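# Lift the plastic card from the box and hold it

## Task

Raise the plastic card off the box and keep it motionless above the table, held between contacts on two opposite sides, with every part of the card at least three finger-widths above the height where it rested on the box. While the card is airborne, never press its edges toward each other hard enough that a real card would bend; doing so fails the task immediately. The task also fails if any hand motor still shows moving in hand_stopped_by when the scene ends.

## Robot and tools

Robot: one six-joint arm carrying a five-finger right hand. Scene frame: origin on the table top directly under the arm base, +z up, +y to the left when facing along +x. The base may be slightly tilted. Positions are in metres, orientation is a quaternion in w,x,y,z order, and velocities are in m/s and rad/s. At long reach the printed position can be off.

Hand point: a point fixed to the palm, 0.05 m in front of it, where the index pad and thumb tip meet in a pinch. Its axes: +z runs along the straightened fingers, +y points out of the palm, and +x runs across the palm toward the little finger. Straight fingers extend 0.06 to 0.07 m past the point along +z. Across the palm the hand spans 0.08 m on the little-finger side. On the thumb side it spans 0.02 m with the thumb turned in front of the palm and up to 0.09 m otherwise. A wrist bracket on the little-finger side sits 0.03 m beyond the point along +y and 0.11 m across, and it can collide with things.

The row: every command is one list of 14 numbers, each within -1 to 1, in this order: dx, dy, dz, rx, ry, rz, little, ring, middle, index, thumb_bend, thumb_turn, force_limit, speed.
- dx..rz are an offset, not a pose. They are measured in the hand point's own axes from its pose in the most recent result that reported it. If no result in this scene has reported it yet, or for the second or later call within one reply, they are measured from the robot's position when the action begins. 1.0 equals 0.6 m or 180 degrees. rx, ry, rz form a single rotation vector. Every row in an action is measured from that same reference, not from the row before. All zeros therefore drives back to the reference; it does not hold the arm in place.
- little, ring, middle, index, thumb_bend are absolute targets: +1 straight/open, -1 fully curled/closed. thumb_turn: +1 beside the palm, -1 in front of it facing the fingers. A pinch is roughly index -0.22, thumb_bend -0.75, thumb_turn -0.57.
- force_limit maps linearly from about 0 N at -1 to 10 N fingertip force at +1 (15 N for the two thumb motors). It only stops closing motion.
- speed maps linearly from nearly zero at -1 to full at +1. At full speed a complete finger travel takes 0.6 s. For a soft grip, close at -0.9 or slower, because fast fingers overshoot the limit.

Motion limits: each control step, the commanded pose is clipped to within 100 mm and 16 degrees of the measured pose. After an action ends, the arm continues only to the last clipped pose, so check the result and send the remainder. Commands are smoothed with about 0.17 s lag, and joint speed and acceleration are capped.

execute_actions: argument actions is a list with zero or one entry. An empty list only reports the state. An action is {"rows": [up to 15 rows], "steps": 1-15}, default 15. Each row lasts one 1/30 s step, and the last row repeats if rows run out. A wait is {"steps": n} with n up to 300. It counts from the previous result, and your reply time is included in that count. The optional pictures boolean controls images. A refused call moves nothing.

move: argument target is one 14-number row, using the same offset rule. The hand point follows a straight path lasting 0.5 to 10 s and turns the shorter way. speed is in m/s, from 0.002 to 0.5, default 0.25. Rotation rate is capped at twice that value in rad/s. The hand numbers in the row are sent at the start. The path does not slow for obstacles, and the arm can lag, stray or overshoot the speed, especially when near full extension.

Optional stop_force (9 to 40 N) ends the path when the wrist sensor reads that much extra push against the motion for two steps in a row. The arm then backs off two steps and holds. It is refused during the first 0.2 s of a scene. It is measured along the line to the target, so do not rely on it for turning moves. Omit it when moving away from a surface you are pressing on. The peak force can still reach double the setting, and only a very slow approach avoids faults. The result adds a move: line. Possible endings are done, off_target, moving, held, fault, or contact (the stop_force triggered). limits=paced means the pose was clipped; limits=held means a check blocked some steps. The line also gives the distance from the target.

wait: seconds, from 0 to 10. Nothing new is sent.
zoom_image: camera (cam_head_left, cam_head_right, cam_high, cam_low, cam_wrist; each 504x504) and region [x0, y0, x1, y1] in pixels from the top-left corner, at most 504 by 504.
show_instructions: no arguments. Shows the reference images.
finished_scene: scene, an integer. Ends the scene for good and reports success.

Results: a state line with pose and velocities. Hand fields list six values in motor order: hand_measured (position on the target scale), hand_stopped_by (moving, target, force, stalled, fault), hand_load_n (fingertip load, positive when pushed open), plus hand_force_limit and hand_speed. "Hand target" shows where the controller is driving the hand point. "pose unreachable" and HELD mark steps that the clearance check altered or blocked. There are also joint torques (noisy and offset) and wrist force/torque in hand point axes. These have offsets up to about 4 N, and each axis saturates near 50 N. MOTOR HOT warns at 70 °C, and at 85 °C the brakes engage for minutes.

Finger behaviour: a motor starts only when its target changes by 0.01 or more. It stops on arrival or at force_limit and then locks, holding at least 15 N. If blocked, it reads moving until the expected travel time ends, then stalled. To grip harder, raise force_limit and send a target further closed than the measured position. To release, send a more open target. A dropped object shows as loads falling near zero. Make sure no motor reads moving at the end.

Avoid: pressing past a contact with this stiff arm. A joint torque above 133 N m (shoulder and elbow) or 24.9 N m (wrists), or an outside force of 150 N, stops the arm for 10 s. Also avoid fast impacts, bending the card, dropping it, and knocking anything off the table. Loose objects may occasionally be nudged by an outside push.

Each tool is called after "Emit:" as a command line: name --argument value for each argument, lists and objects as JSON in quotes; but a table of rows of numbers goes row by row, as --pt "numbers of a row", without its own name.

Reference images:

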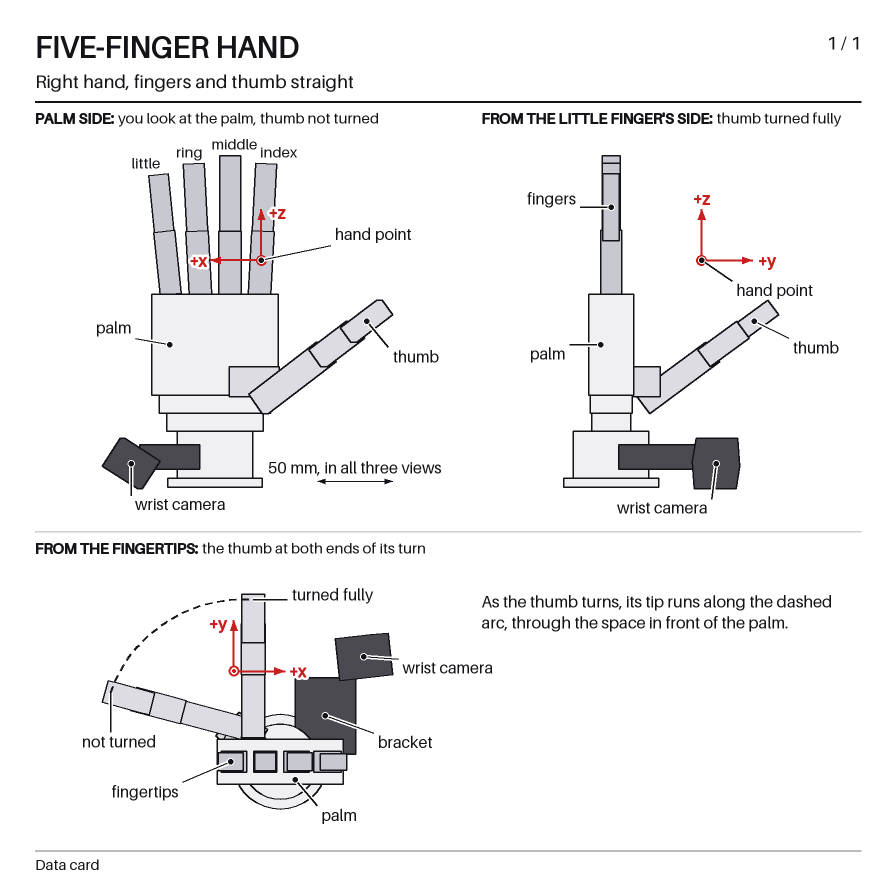

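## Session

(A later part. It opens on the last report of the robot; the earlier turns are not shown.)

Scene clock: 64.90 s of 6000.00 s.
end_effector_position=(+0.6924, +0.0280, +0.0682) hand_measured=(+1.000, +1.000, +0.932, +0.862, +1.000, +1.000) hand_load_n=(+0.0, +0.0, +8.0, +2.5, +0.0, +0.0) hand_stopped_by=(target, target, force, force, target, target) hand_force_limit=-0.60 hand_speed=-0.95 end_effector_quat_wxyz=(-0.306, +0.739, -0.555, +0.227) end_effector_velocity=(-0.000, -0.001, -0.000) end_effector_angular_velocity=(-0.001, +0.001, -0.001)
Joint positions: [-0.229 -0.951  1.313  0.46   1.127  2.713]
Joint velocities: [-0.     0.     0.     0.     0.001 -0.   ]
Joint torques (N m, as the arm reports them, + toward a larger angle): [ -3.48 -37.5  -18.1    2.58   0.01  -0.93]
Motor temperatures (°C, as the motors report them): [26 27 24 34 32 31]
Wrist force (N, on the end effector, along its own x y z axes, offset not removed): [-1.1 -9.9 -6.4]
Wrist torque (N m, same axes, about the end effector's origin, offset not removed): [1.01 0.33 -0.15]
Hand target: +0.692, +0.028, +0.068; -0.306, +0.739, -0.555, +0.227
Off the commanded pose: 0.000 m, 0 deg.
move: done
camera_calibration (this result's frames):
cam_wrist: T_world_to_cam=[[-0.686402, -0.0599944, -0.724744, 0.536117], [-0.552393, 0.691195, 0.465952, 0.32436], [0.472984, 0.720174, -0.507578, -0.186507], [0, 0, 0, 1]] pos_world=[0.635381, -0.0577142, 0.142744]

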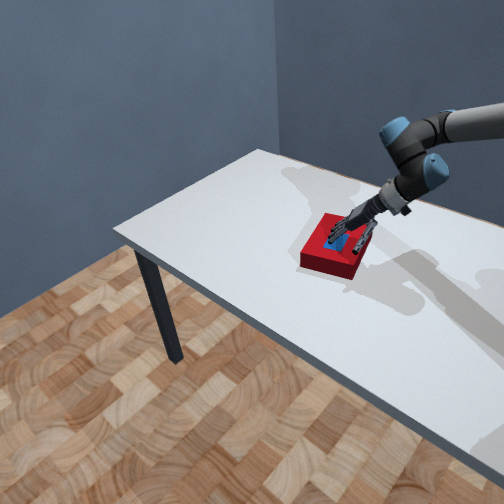

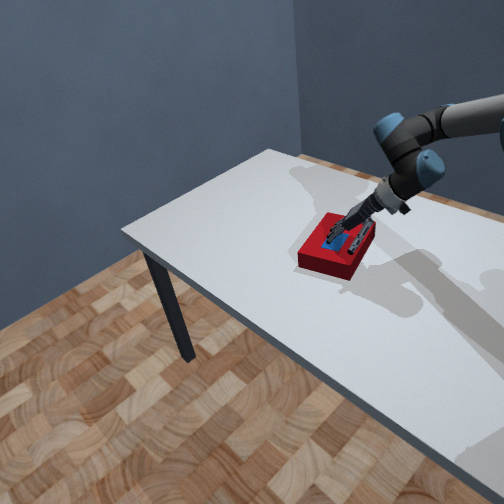

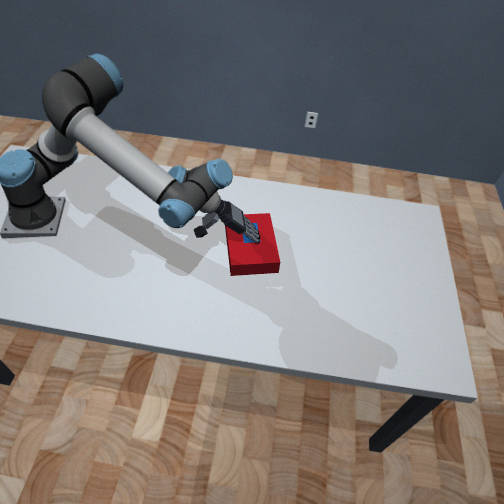

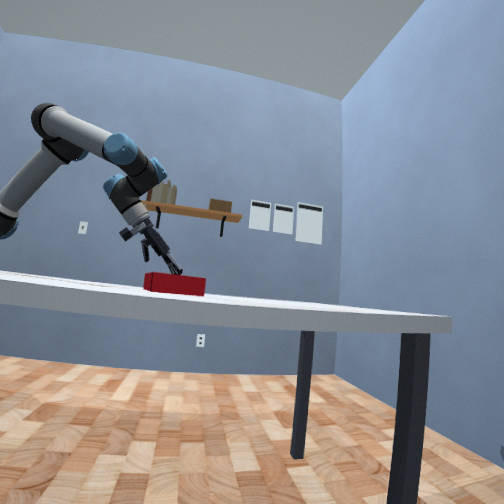

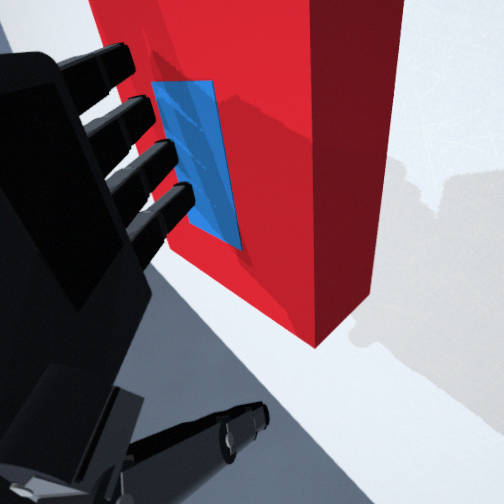

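Drag 35 mm along -a.

Emit:
move --target '[0,0.0412,-0.0412,0,0,0,1,1,0.45,0.45,1,1,-0.6,-0.95]' --speed 0.015

Scene clock: 68.70 s of 6000.00 s.
end_effector_position=(+0.6591, +0.0183, +0.0683) hand_measured=(+1.000, +1.000, +0.932, +0.862, +1.000, +1.000) hand_load_n=(+0.0, +0.0, +7.0, +1.5, +0.0, +0.0) hand_stopped_by=(target, target, force, force, target, target) hand_force_limit=-0.60 hand_speed=-0.95 end_effector_quat_wxyz=(-0.306, +0.739, -0.555, +0.227) end_effector_velocity=(-0.003, -0.000, +0.001) end_effector_angular_velocity=(+0.002, -0.001, +0.001)
Joint positions: [-0.268 -1.019  1.435  0.421  1.101  2.681]
Joint velocities: [-0.003 -0.006  0.01  -0.003 -0.004 -0.002]
Joint torques (N m, as the arm reports them, + toward a larger angle): [ -9.17 -42.39   3.02   0.57  -0.72  -2.37]
Motor temperatures (°C, as the motors report them): [26 27 24 34 32 31]
Wrist force (N, on the end effector, along its own x y z axes, offset not removed): [-1.8 -9.3 -4.3]
Wrist torque (N m, same axes, about the end effector's origin, offset not removed): [0.71 0.29 -0.24]
Hand target: +0.659, +0.018, +0.068; -0.306, +0.739, -0.555, +0.227
Off the commanded pose: 0.000 m, 0 deg.
move: done
camera_calibration (this result's frames):
cam_wrist: T_world_to_cam=[[-0.68642, -0.059956, -0.724729, 0.512781], [-0.55238, 0.691173, 0.466001, 0.312662], [0.472973, 0.720198, -0.507553, -0.163753], [0, 0, 0, 1]] pos_world=[0.602142, -0.0674243, 0.142813]

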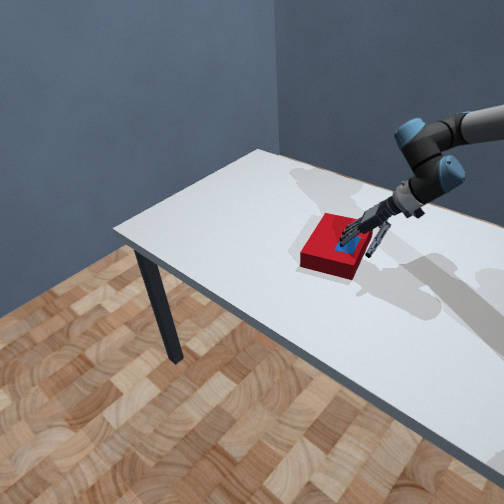

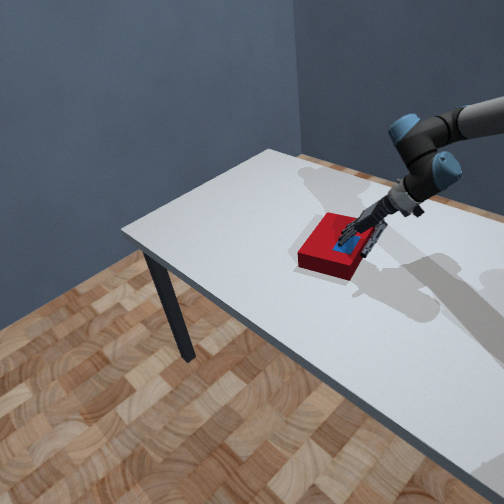

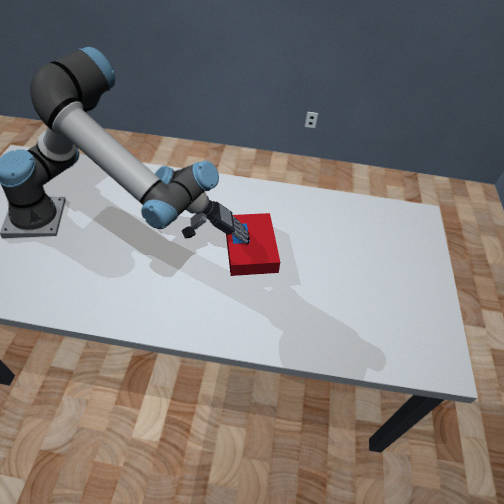

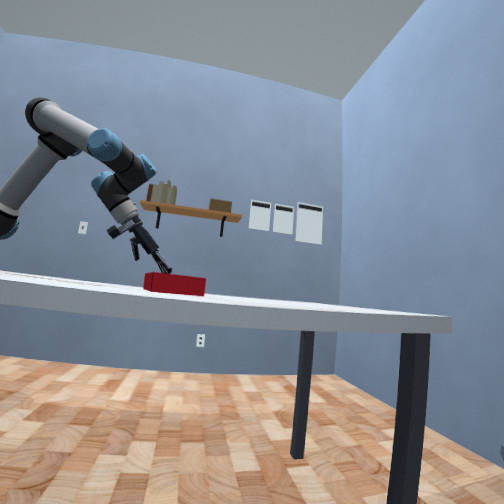

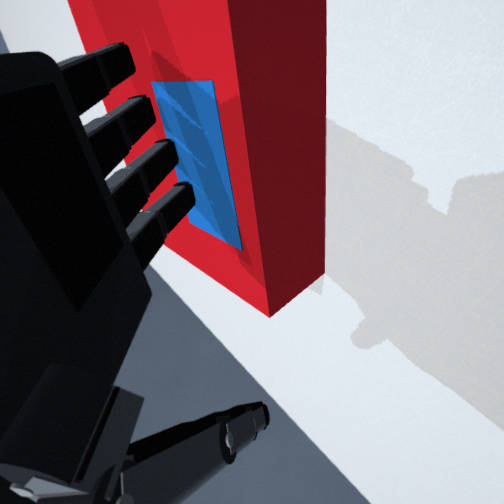

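Emit:
move --target '[0,0.0438,-0.0434,0,0,0,1,1,0.45,0.45,1,1,-0.6,-0.95]' --speed 0.015

Scene clock: 73.00 s of 6000.00 s.
end_effector_position=(+0.6239, +0.0080, +0.0682) hand_measured=(+1.000, +1.000, +0.932, +0.862, +1.000, +1.000) hand_load_n=(+0.0, +0.0, +7.0, +1.5, +0.0, +0.0) hand_stopped_by=(target, target, force, force, target, target) hand_force_limit=-0.60 hand_speed=-0.95 end_effector_quat_wxyz=(-0.306, +0.739, -0.555, +0.227) end_effector_velocity=(-0.003, -0.001, +0.000) end_effector_angular_velocity=(-0.002, -0.001, +0.001)
Joint positions: [-0.314 -1.087  1.554  0.388  1.071  2.642]
Joint velocities: [-0.004 -0.005  0.009 -0.002 -0.002 -0.005]
Joint torques (N m, as the arm reports them, + toward a larger angle): [-10.21 -40.28   1.19   0.48  -0.71  -2.32]
Motor temperatures (°C, as the motors report them): [26 27 24 34 32 31]
Wrist force (N, on the end effector, along its own x y z axes, offset not removed): [-2.6 -8.2 -4.6]
Wrist torque (N m, same axes, about the end effector's origin, offset not removed): [0.88 0.46 -0.28]
Hand target: +0.624, +0.008, +0.068; -0.306, +0.739, -0.555, +0.227
Off the commanded pose: 0.000 m, 0 deg.
move: done
camera_calibration (this result's frames):
cam_wrist: T_world_to_cam=[[-0.686427, -0.0599095, -0.724727, 0.487952], [-0.552373, 0.691147, 0.466048, 0.300359], [0.472972, 0.720227, -0.507514, -0.139759], [0, 0, 0, 1]] pos_world=[0.566956, -0.0777008, 0.14272]

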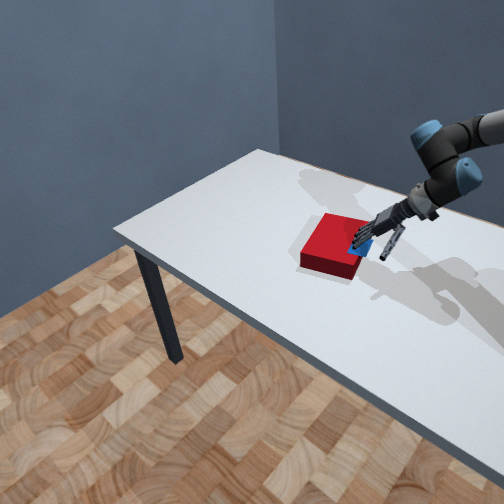

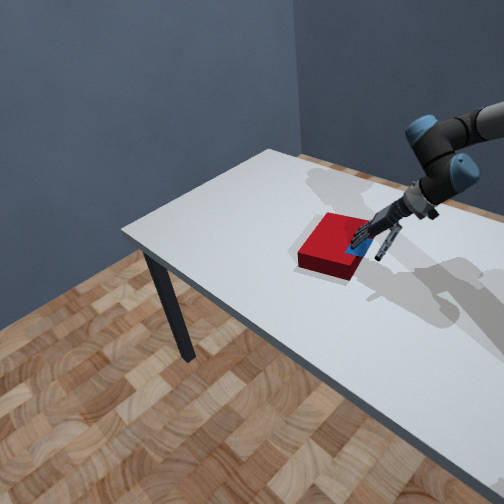

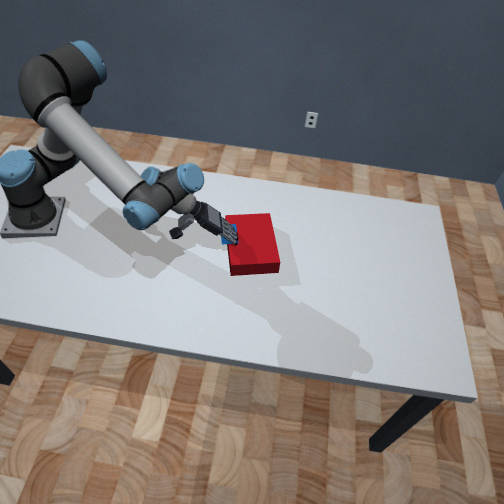

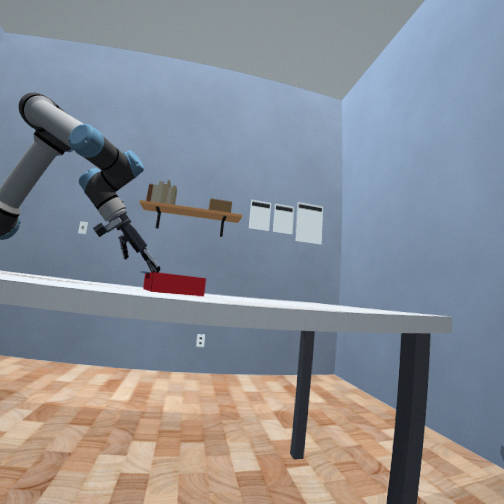

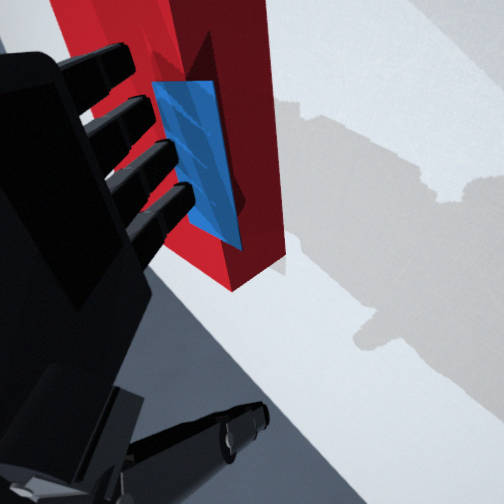

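Emit:
move --target '[0,-0.1,-0.15,0,0,0,1,1,0.45,0.45,1,1,-0.6,-0.95]' --speed 0.15

Emit:
move --target '[0,0.05,-0.05,-0.25,0,0,0,0,0,0,-0.75,-0.57,0,1]' --speed 0.4

Emit:
move --target '[0,0,0,0,0,-0.99,0,0,0,0,-0.75,-0.57,0,1]' --speed 0.5

Emit:
zoom_image --camera "cam_low" --region '[70, 190, 190, 310]'

Scene clock: 80.40 s of 6000.00 s.
end_effector_position=(+0.6040, +0.0019, +0.1740) hand_measured=(+1.000, +1.000, +0.930, +0.860, +1.000, +1.000) hand_load_n=(+0.0, +0.0, +0.0, +0.0, +0.0, +0.0) hand_stopped_by=(target, target, force, force, target, target) hand_force_limit=-0.60 hand_speed=-0.95 end_effector_quat_wxyz=(-0.306, +0.739, -0.555, +0.227) end_effector_velocity=(-0.000, -0.000, +0.004) end_effector_angular_velocity=(-0.001, -0.002, -0.000)
Joint positions: [-0.354 -1.228  1.479  0.621  1.045  2.608]
Joint velocities: [-0.002 -0.005 -0.003  0.006 -0.001 -0.001]
Joint torques (N m, as the arm reports them, + toward a larger angle): [-11.   -43.8  -32.38   3.62  -1.8   -2.15]
Motor temperatures (°C, as the motors report them): [26 27 24 34 32 31]
Wrist force (N, on the end effector, along its own x y z axes, offset not removed): [-3.3 0.6 1.5]
Wrist torque (N m, same axes, about the end effector's origin, offset not removed): [0.13 0.42 -0.20]
Hand target: +0.604, +0.002, +0.174; -0.306, +0.739, -0.555, +0.227
Off the commanded pose: 0.000 m, 0 deg.
After step 90, 3.10 s passed at rest.
move: done
camera_calibration (this result's frames):
cam_wrist: T_world_to_cam=[[-0.686378, -0.0598496, -0.724778, 0.55054], [-0.552383, 0.691141, 0.466045, 0.244286], [0.473031, 0.720238, -0.507444, -0.0722592], [0, 0, 0, 1]] pos_world=[0.546999, -0.0838426, 0.248503]

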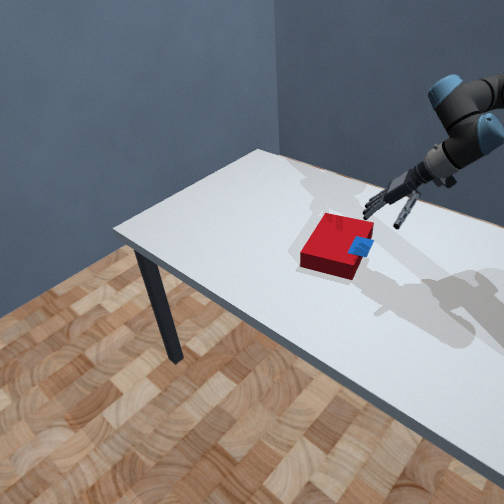

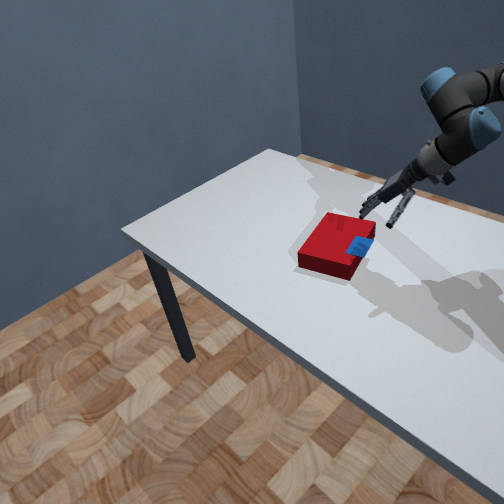

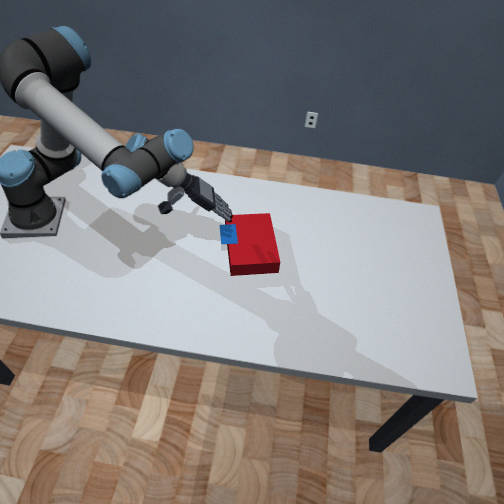

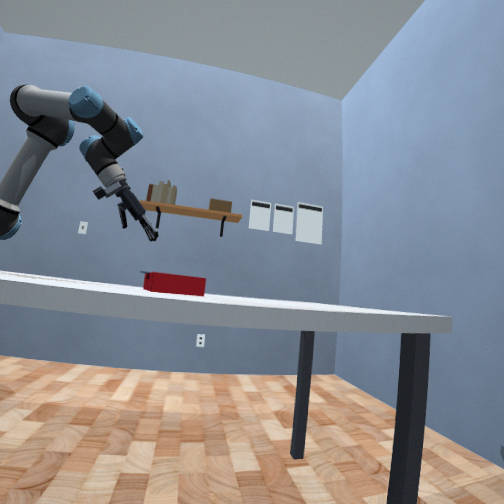

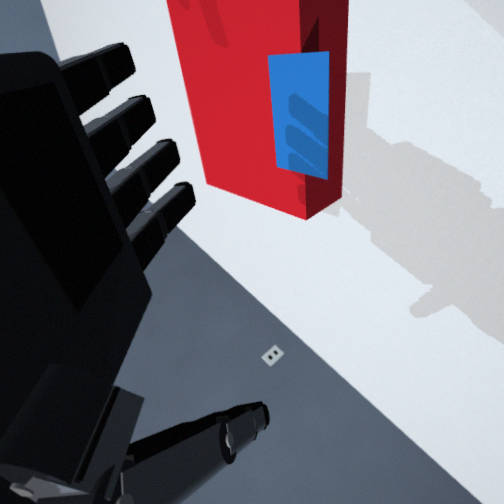

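Scene clock: 82.07 s of 6000.00 s.
end_effector_position=(+0.5634, -0.0101, +0.1744) hand_measured=(+0.000, +0.000, +0.000, +0.000, -0.750, -0.570) hand_load_n=(+0.0, +0.0, +0.0, +0.0, +0.0, +0.0) hand_stopped_by=(target, target, target, target, target, target) hand_force_limit=0.00 hand_speed=1.00 end_effector_quat_wxyz=(-0.000, +0.800, -0.600, -0.002) end_effector_velocity=(-0.000, -0.000, +0.000) end_effector_angular_velocity=(-0.002, +0.014, -0.000)
Joint positions: [-0.18  -0.795  0.844  1.469  1.535  2.586]
Joint velocities: [ 0.002  0.011 -0.015  0.017  0.006  0.001]
Joint torques (N m, as the arm reports them, + toward a larger angle): [ 10.64 -39.4  -34.24   4.97   0.94   2.13]
Motor temperatures (°C, as the motors report them): [26 27 24 34 32 31]
Wrist force (N, on the end effector, along its own x y z axes, offset not removed): [-1.6 0.0 0.6]
Wrist torque (N m, same axes, about the end effector's origin, offset not removed): [-0.02 0.19 -0.06]
Hand target: +0.563, -0.010, +0.174; +0.000, +0.800, -0.600, -0.002
Off the commanded pose: 0.000 m, 0 deg.
move: done
camera_calibration (this result's frames):
cam_wrist: T_world_to_cam=[[-0.98787, -0.150968, -0.0363543, 0.57113], [-0.144734, 0.810351, 0.567788, -0.0162114], [-0.0562582, 0.566163, -0.822372, 0.307367], [0, 0, 0, 1]] pos_world=[0.579148, -0.0746604, 0.282738]

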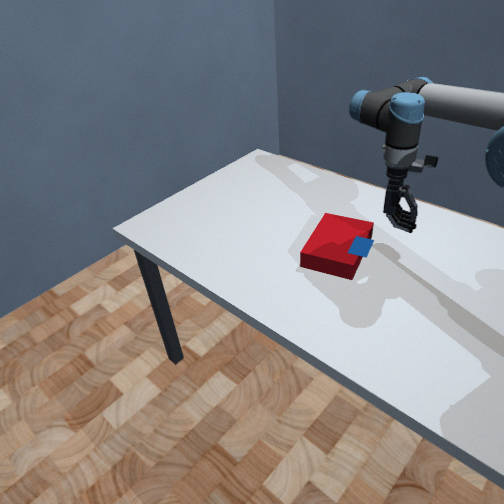

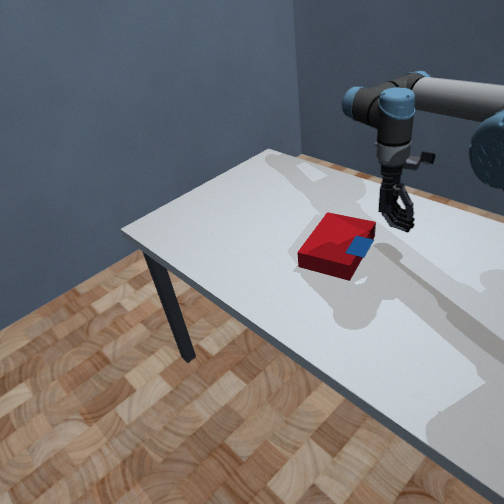

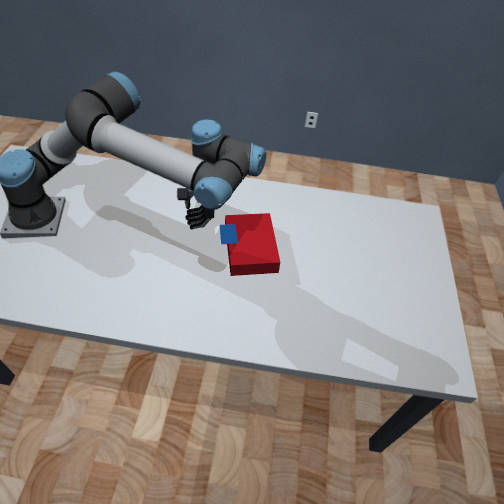

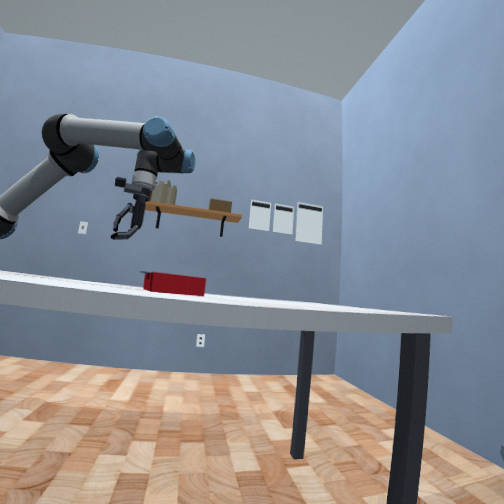

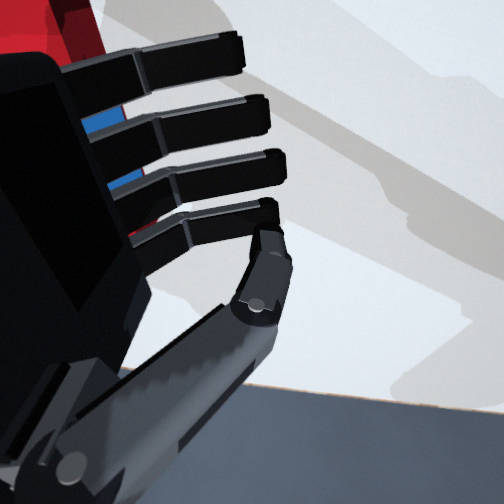

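Scene clock: 85.90 s of 6000.00 s.
end_effector_position=(+0.5633, -0.0103, +0.1741) hand_measured=(+0.000, +0.000, +0.000, +0.000, -0.750, -0.570) hand_load_n=(+0.0, +0.0, +0.0, +0.0, +0.0, +0.0) hand_stopped_by=(target, target, target, target, target, target) hand_force_limit=0.00 hand_speed=1.00 end_effector_quat_wxyz=(-0.002, +0.613, +0.790, +0.000) end_effector_velocity=(+0.000, +0.000, +0.001) end_effector_angular_velocity=(+0.002, -0.002, +0.014)
Joint positions: [-0.2   -1.145  1.43   1.233  1.535 -0.543]
Joint velocities: [-0.003 -0.002  0.001 -0.    -0.003 -0.017]
Joint torques (N m, as the arm reports them, + toward a larger angle): [ -9.26 -45.09  -2.83   0.49  -1.28  -2.22]
Motor temperatures (°C, as the motors report them): [26 27 24 34 32 31]
Wrist force (N, on the end effector, along its own x y z axes, offset not removed): [-1.4 -1.0 1.5]
Wrist torque (N m, same axes, about the end effector's origin, offset not removed): [-0.18 0.11 -0.14]
Hand target: +0.563, -0.010, +0.174; -0.002, +0.613, +0.790, +0.000
Off the commanded pose: 0.000 m, 0 deg.
move: done
camera_calibration (this result's frames):
cam_wrist: T_world_to_cam=[[0.992126, 0.118404, -0.0408246, -0.540727], [0.120747, -0.817683, 0.562863, -0.181386], [0.0332638, -0.563361, -0.825541, 0.245758], [0, 0, 0, 1]] pos_world=[0.550196, 0.0541586, 0.282904]

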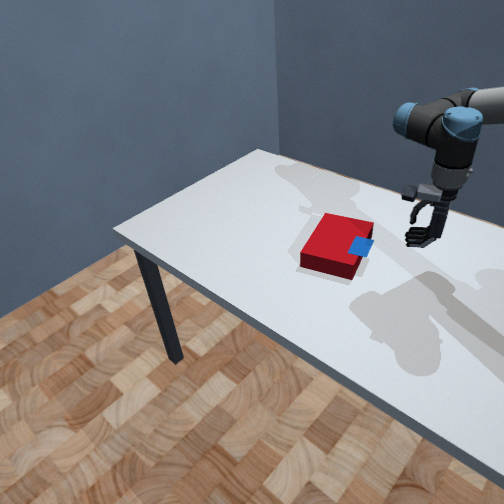

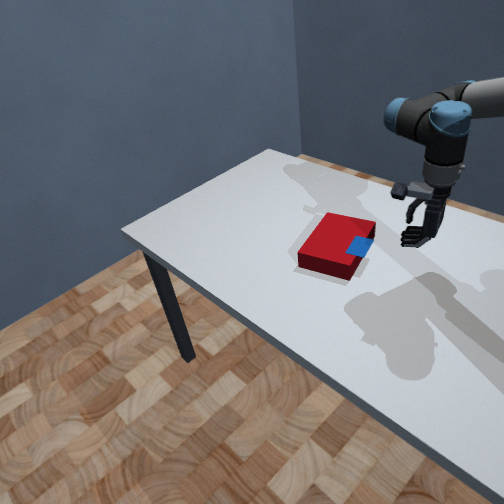

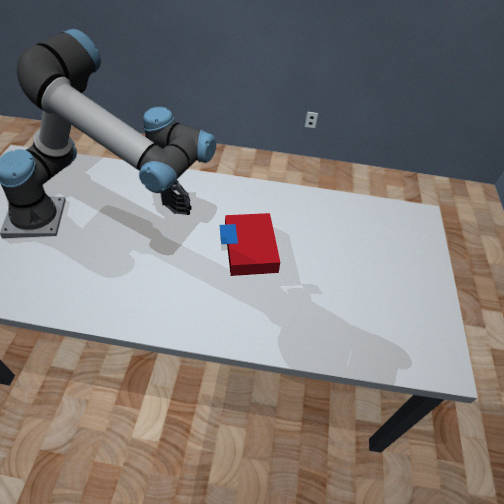

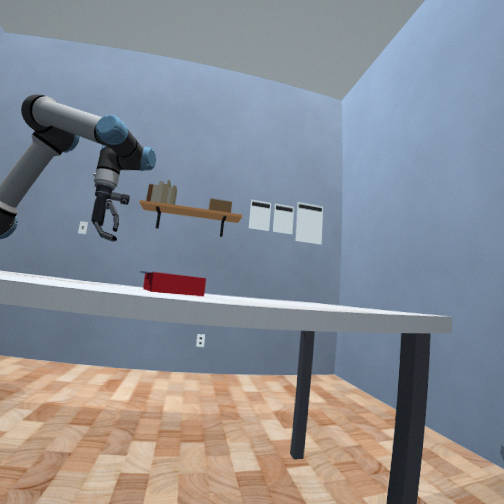

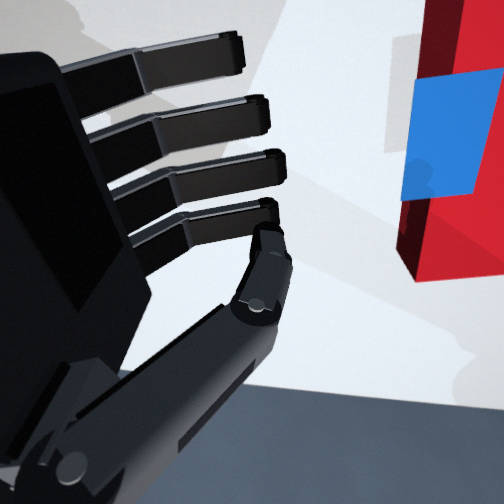

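Region (70, 190, 190, 310) of cam_low's 504x504 image, scaled by 4.200, with more detail than that image has.

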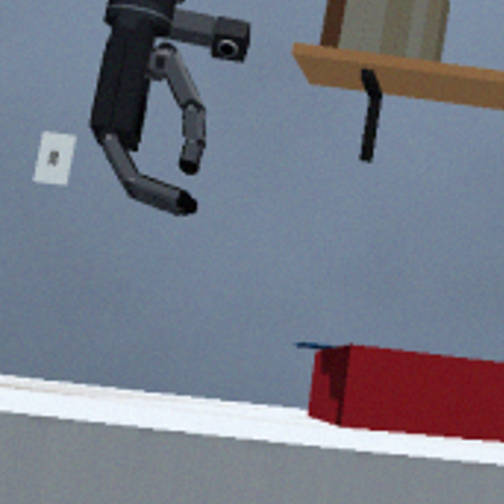

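Emit:
move --target '[-0.0145,0.123,0.192,0,0,-0.01,0,0,0,0,-0.75,-0.57,0,1]' --speed 0.15

Emit:
zoom_image --camera "cam_low" --region '[105, 240, 175, 310]'

Scene clock: 90.77 s of 6000.00 s.
end_effector_position=(+0.6366, -0.0001, +0.0592) hand_measured=(+0.000, +0.000, +0.000, +0.000, -0.750, -0.570) hand_load_n=(+0.0, +0.0, +0.0, +0.0, +0.0, +0.0) hand_stopped_by=(target, target, target, target, target, target) hand_force_limit=0.00 hand_speed=1.00 end_effector_quat_wxyz=(-0.002, +0.601, +0.799, +0.000) end_effector_velocity=(+0.002, -0.000, -0.002) end_effector_angular_velocity=(-0.001, +0.001, -0.000)
Joint positions: [-0.138 -0.866  1.278  1.105  1.538 -0.513]
Joint velocities: [ 0.001  0.007 -0.006 -0.     0.001  0.001]
Joint torques (N m, as the arm reports them, + toward a larger angle): [  9.03 -34.93 -28.8    0.63   1.16   1.75]
Motor temperatures (°C, as the motors report them): [26 27 24 34 32 31]
Wrist force (N, on the end effector, along its own x y z axes, offset not removed): [-4.0 0.0 0.0]
Wrist torque (N m, same axes, about the end effector's origin, offset not removed): [-0.01 0.58 -0.20]
Hand target: +0.637, -0.000, +0.059; -0.002, +0.601, +0.799, +0.000
Off the commanded pose: 0.000 m, 0 deg.
After step 90, 0.37 s passed at rest.
move: done
camera_calibration (this result's frames):
cam_wrist: T_world_to_cam=[[0.987929, 0.149463, -0.0407129, -0.616684], [0.146269, -0.813491, 0.562883, -0.133476], [0.0510106, -0.562043, -0.825534, 0.142833], [0, 0, 0, 1]] pos_world=[0.621478, 0.0638684, 0.167938]

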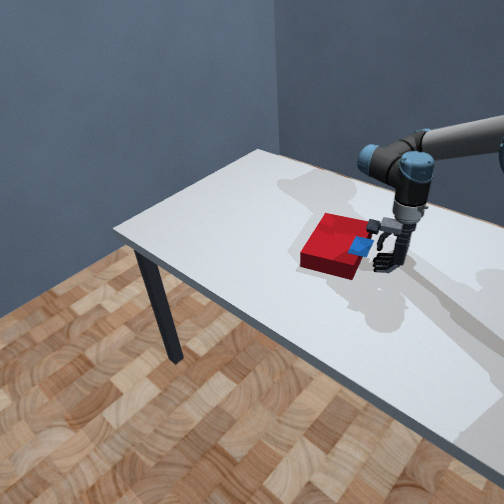

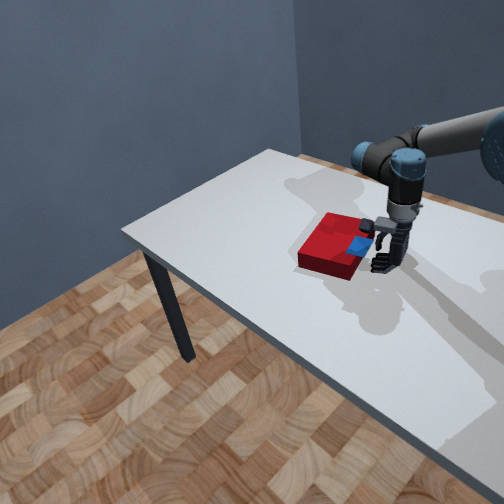

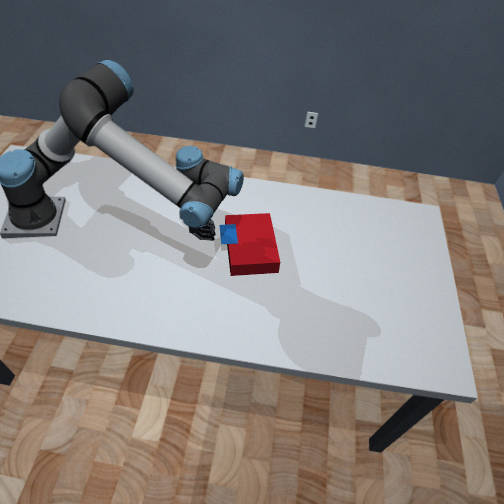

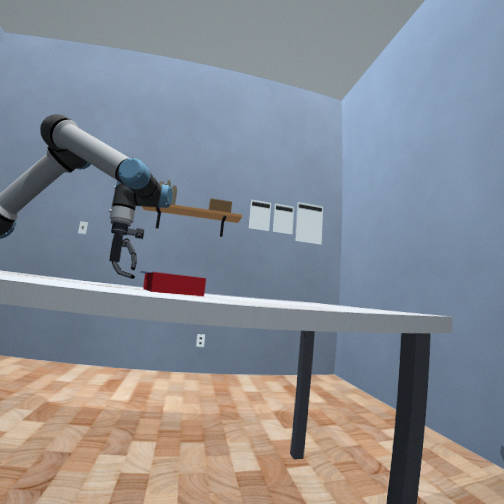

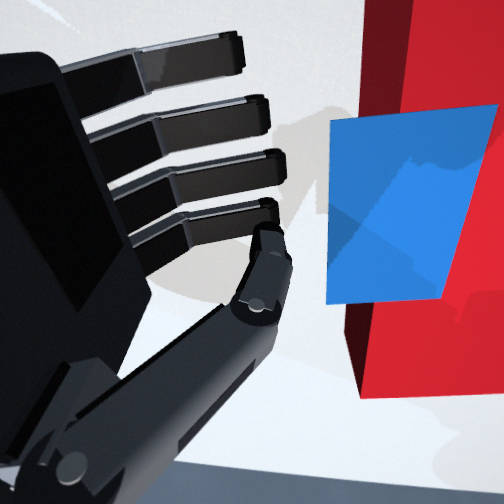

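Region (105, 240, 175, 310) of cam_low's 504x504 image, scaled by 7.200, with more detail than that image has.

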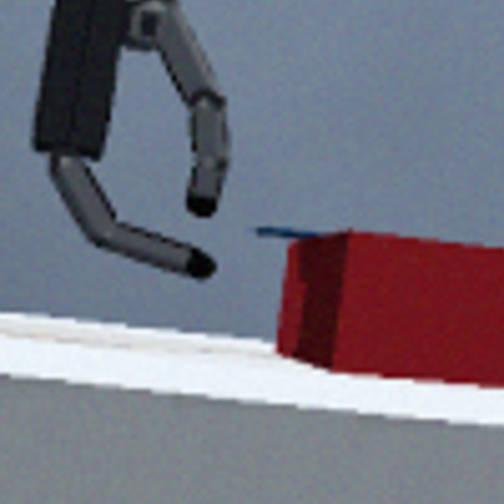

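Emit:
move --target '[0,0.058,0,0,0,0,0,0,0,0,-0.75,-0.57,0,1]' --speed 0.02

Emit:
zoom_image --camera "cam_low" --region '[105, 240, 175, 310]'

Scene clock: 95.80 s of 6000.00 s.
end_effector_position=(+0.6697, +0.0095, +0.0592) hand_measured=(+0.000, +0.000, +0.000, +0.000, -0.750, -0.570) hand_load_n=(+0.0, +0.0, +0.0, +0.0, +0.0, +0.0) hand_stopped_by=(target, target, target, target, target, target) hand_force_limit=0.00 hand_speed=1.00 end_effector_quat_wxyz=(-0.002, +0.601, +0.799, +0.000) end_effector_velocity=(+0.003, -0.000, +0.000) end_effector_angular_velocity=(-0.001, +0.000, -0.001)
Joint positions: [-0.109 -0.788  1.132  1.172  1.54  -0.483]
Joint velocities: [ 0.001  0.006 -0.013  0.007  0.002  0.003]
Joint torques (N m, as the arm reports them, + toward a larger angle): [  9.47 -37.88 -29.95   4.73   1.21   1.5 ]
Motor temperatures (°C, as the motors report them): [26 27 24 34 32 31]
Wrist force (N, on the end effector, along its own x y z axes, offset not removed): [-2.9 -0.2 0.5]
Wrist torque (N m, same axes, about the end effector's origin, offset not removed): [-0.04 0.41 -0.10]
Hand target: +0.670, +0.010, +0.059; -0.002, +0.601, +0.799, +0.000
Off the commanded pose: 0.000 m, 0 deg.
move: done
camera_calibration (this result's frames):
cam_wrist: T_world_to_cam=[[0.987929, 0.149475, -0.0406569, -0.650832], [0.146245, -0.813468, 0.562922, -0.130472], [0.0510698, -0.562073, -0.825509, 0.146496], [0, 0, 0, 1]] pos_world=[0.654576, 0.0734897, 0.167919]

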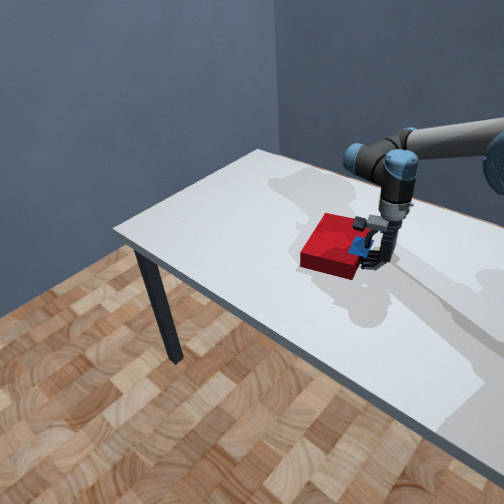

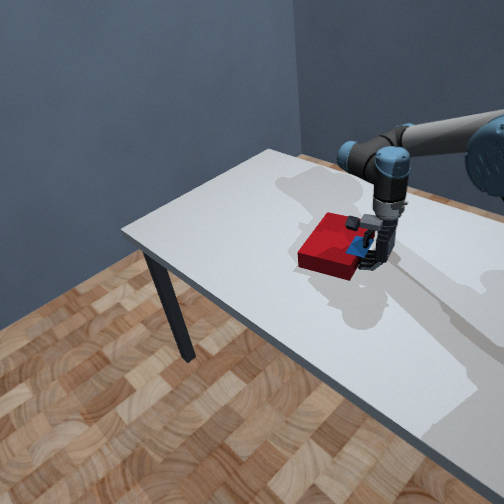

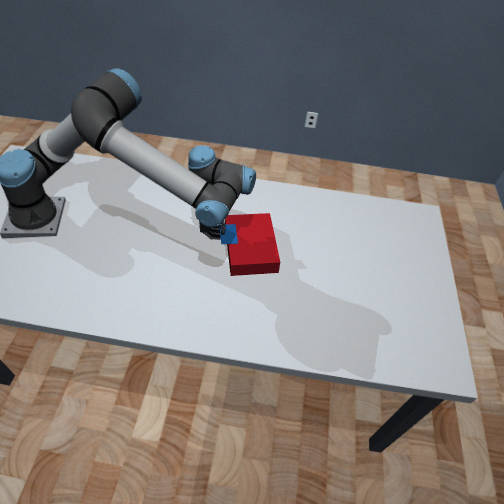

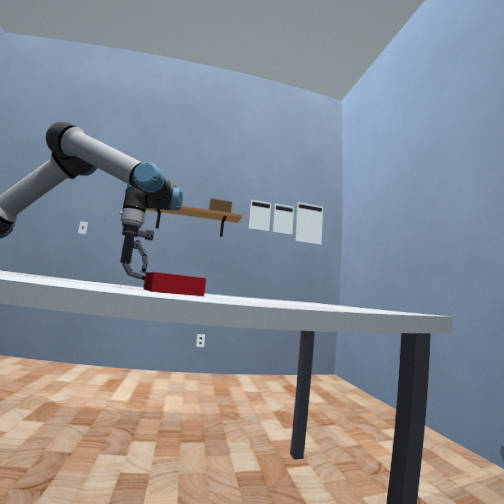

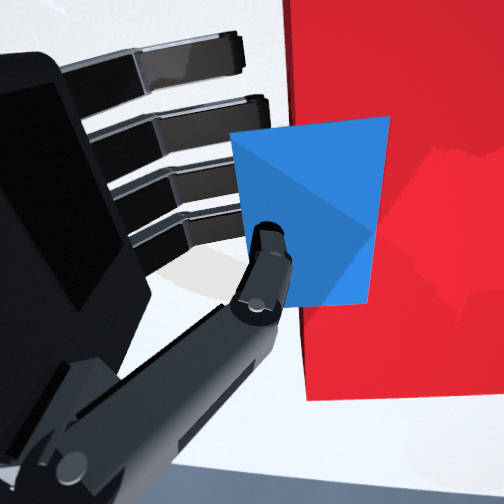

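Region (105, 240, 175, 310) of cam_low's 504x504 image, scaled by 7.200, with more detail than that image has.

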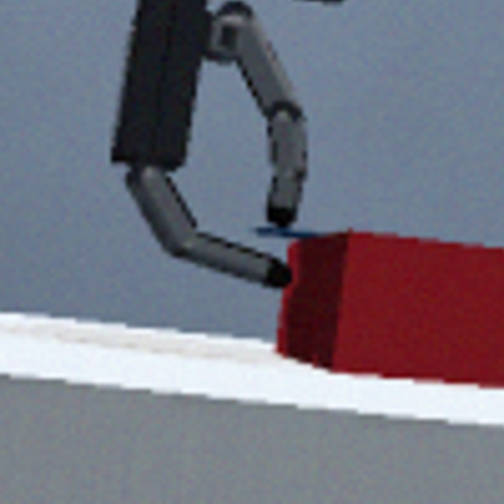

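Emit:
move --target '[0,0,0.003,0,0,0,0,0,0,-0.4,-0.75,-0.57,0.2,-0.9]' --speed 0.01

Scene clock: 98.97 s of 6000.00 s.
end_effector_position=(+0.6697, +0.0095, +0.0574) hand_measured=(+0.000, +0.000, +0.000, -0.220, -0.750, -0.570) hand_load_n=(+0.0, +0.0, +0.0, +7.0, +0.5, -0.5) hand_stopped_by=(target, target, target, force, target, target) hand_force_limit=0.20 hand_speed=-0.90 end_effector_quat_wxyz=(-0.002, +0.601, +0.799, +0.000) end_effector_velocity=(+0.000, +0.000, +0.001) end_effector_angular_velocity=(-0.000, -0.002, +0.001)
Joint positions: [-0.108 -0.786  1.134  1.168  1.54  -0.483]
Joint velocities: [ 0.    -0.002 -0.     0.    -0.    -0.001]
Joint torques (N m, as the arm reports them, + toward a larger angle): [ -9.84 -37.92  -3.12   0.47  -0.27  -2.1 ]
Motor temperatures (°C, as the motors report them): [26 27 24 34 32 31]
Wrist force (N, on the end effector, along its own x y z axes, offset not removed): [-3.9 -0.8 -0.6]
Wrist torque (N m, same axes, about the end effector's origin, offset not removed): [-0.10 0.63 -0.19]
Hand target: +0.670, +0.009, +0.057; -0.002, +0.601, +0.799, +0.000
Off the commanded pose: 0.000 m, 0 deg.
move: done
camera_calibration (this result's frames):
cam_wrist: T_world_to_cam=[[0.987929, 0.149475, -0.0406664, -0.650901], [0.146249, -0.813454, 0.562942, -0.129464], [0.0510654, -0.562094, -0.825495, 0.145012], [0, 0, 0, 1]] pos_world=[0.654573, 0.0734902, 0.166118]

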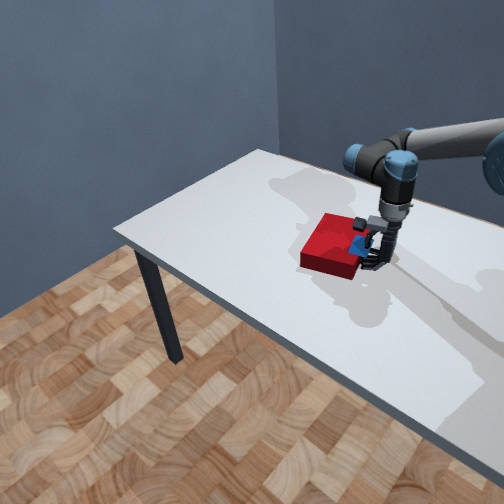

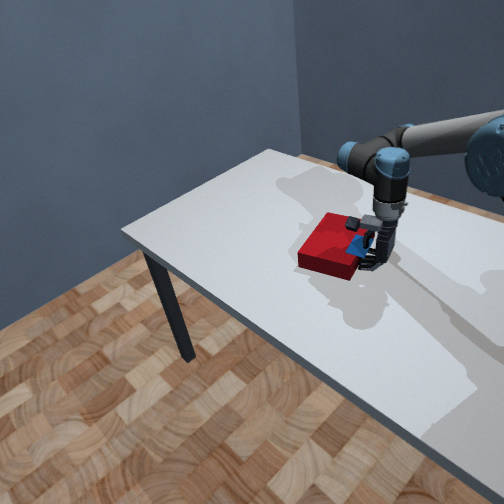

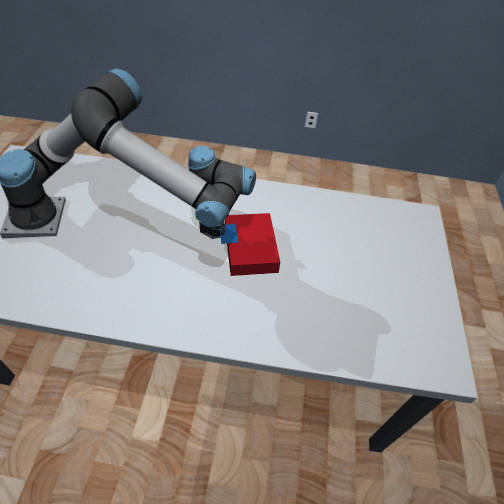

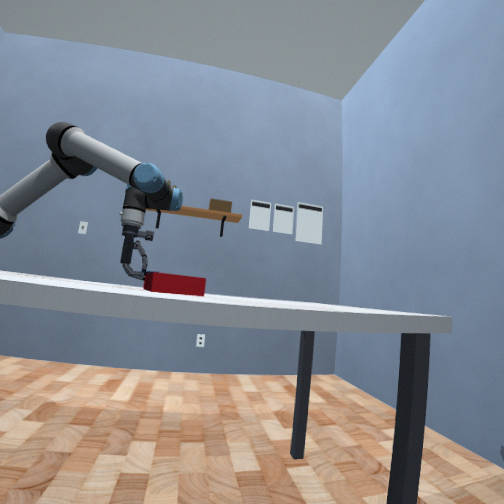

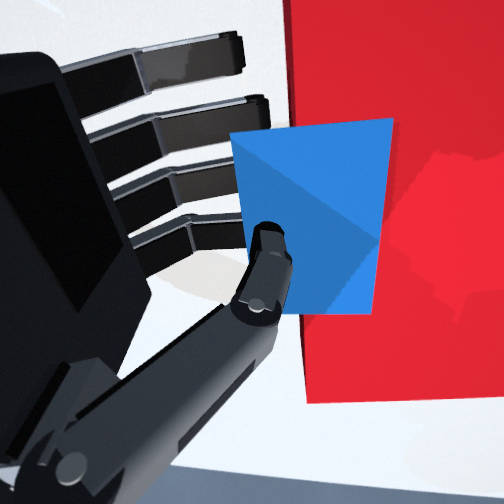

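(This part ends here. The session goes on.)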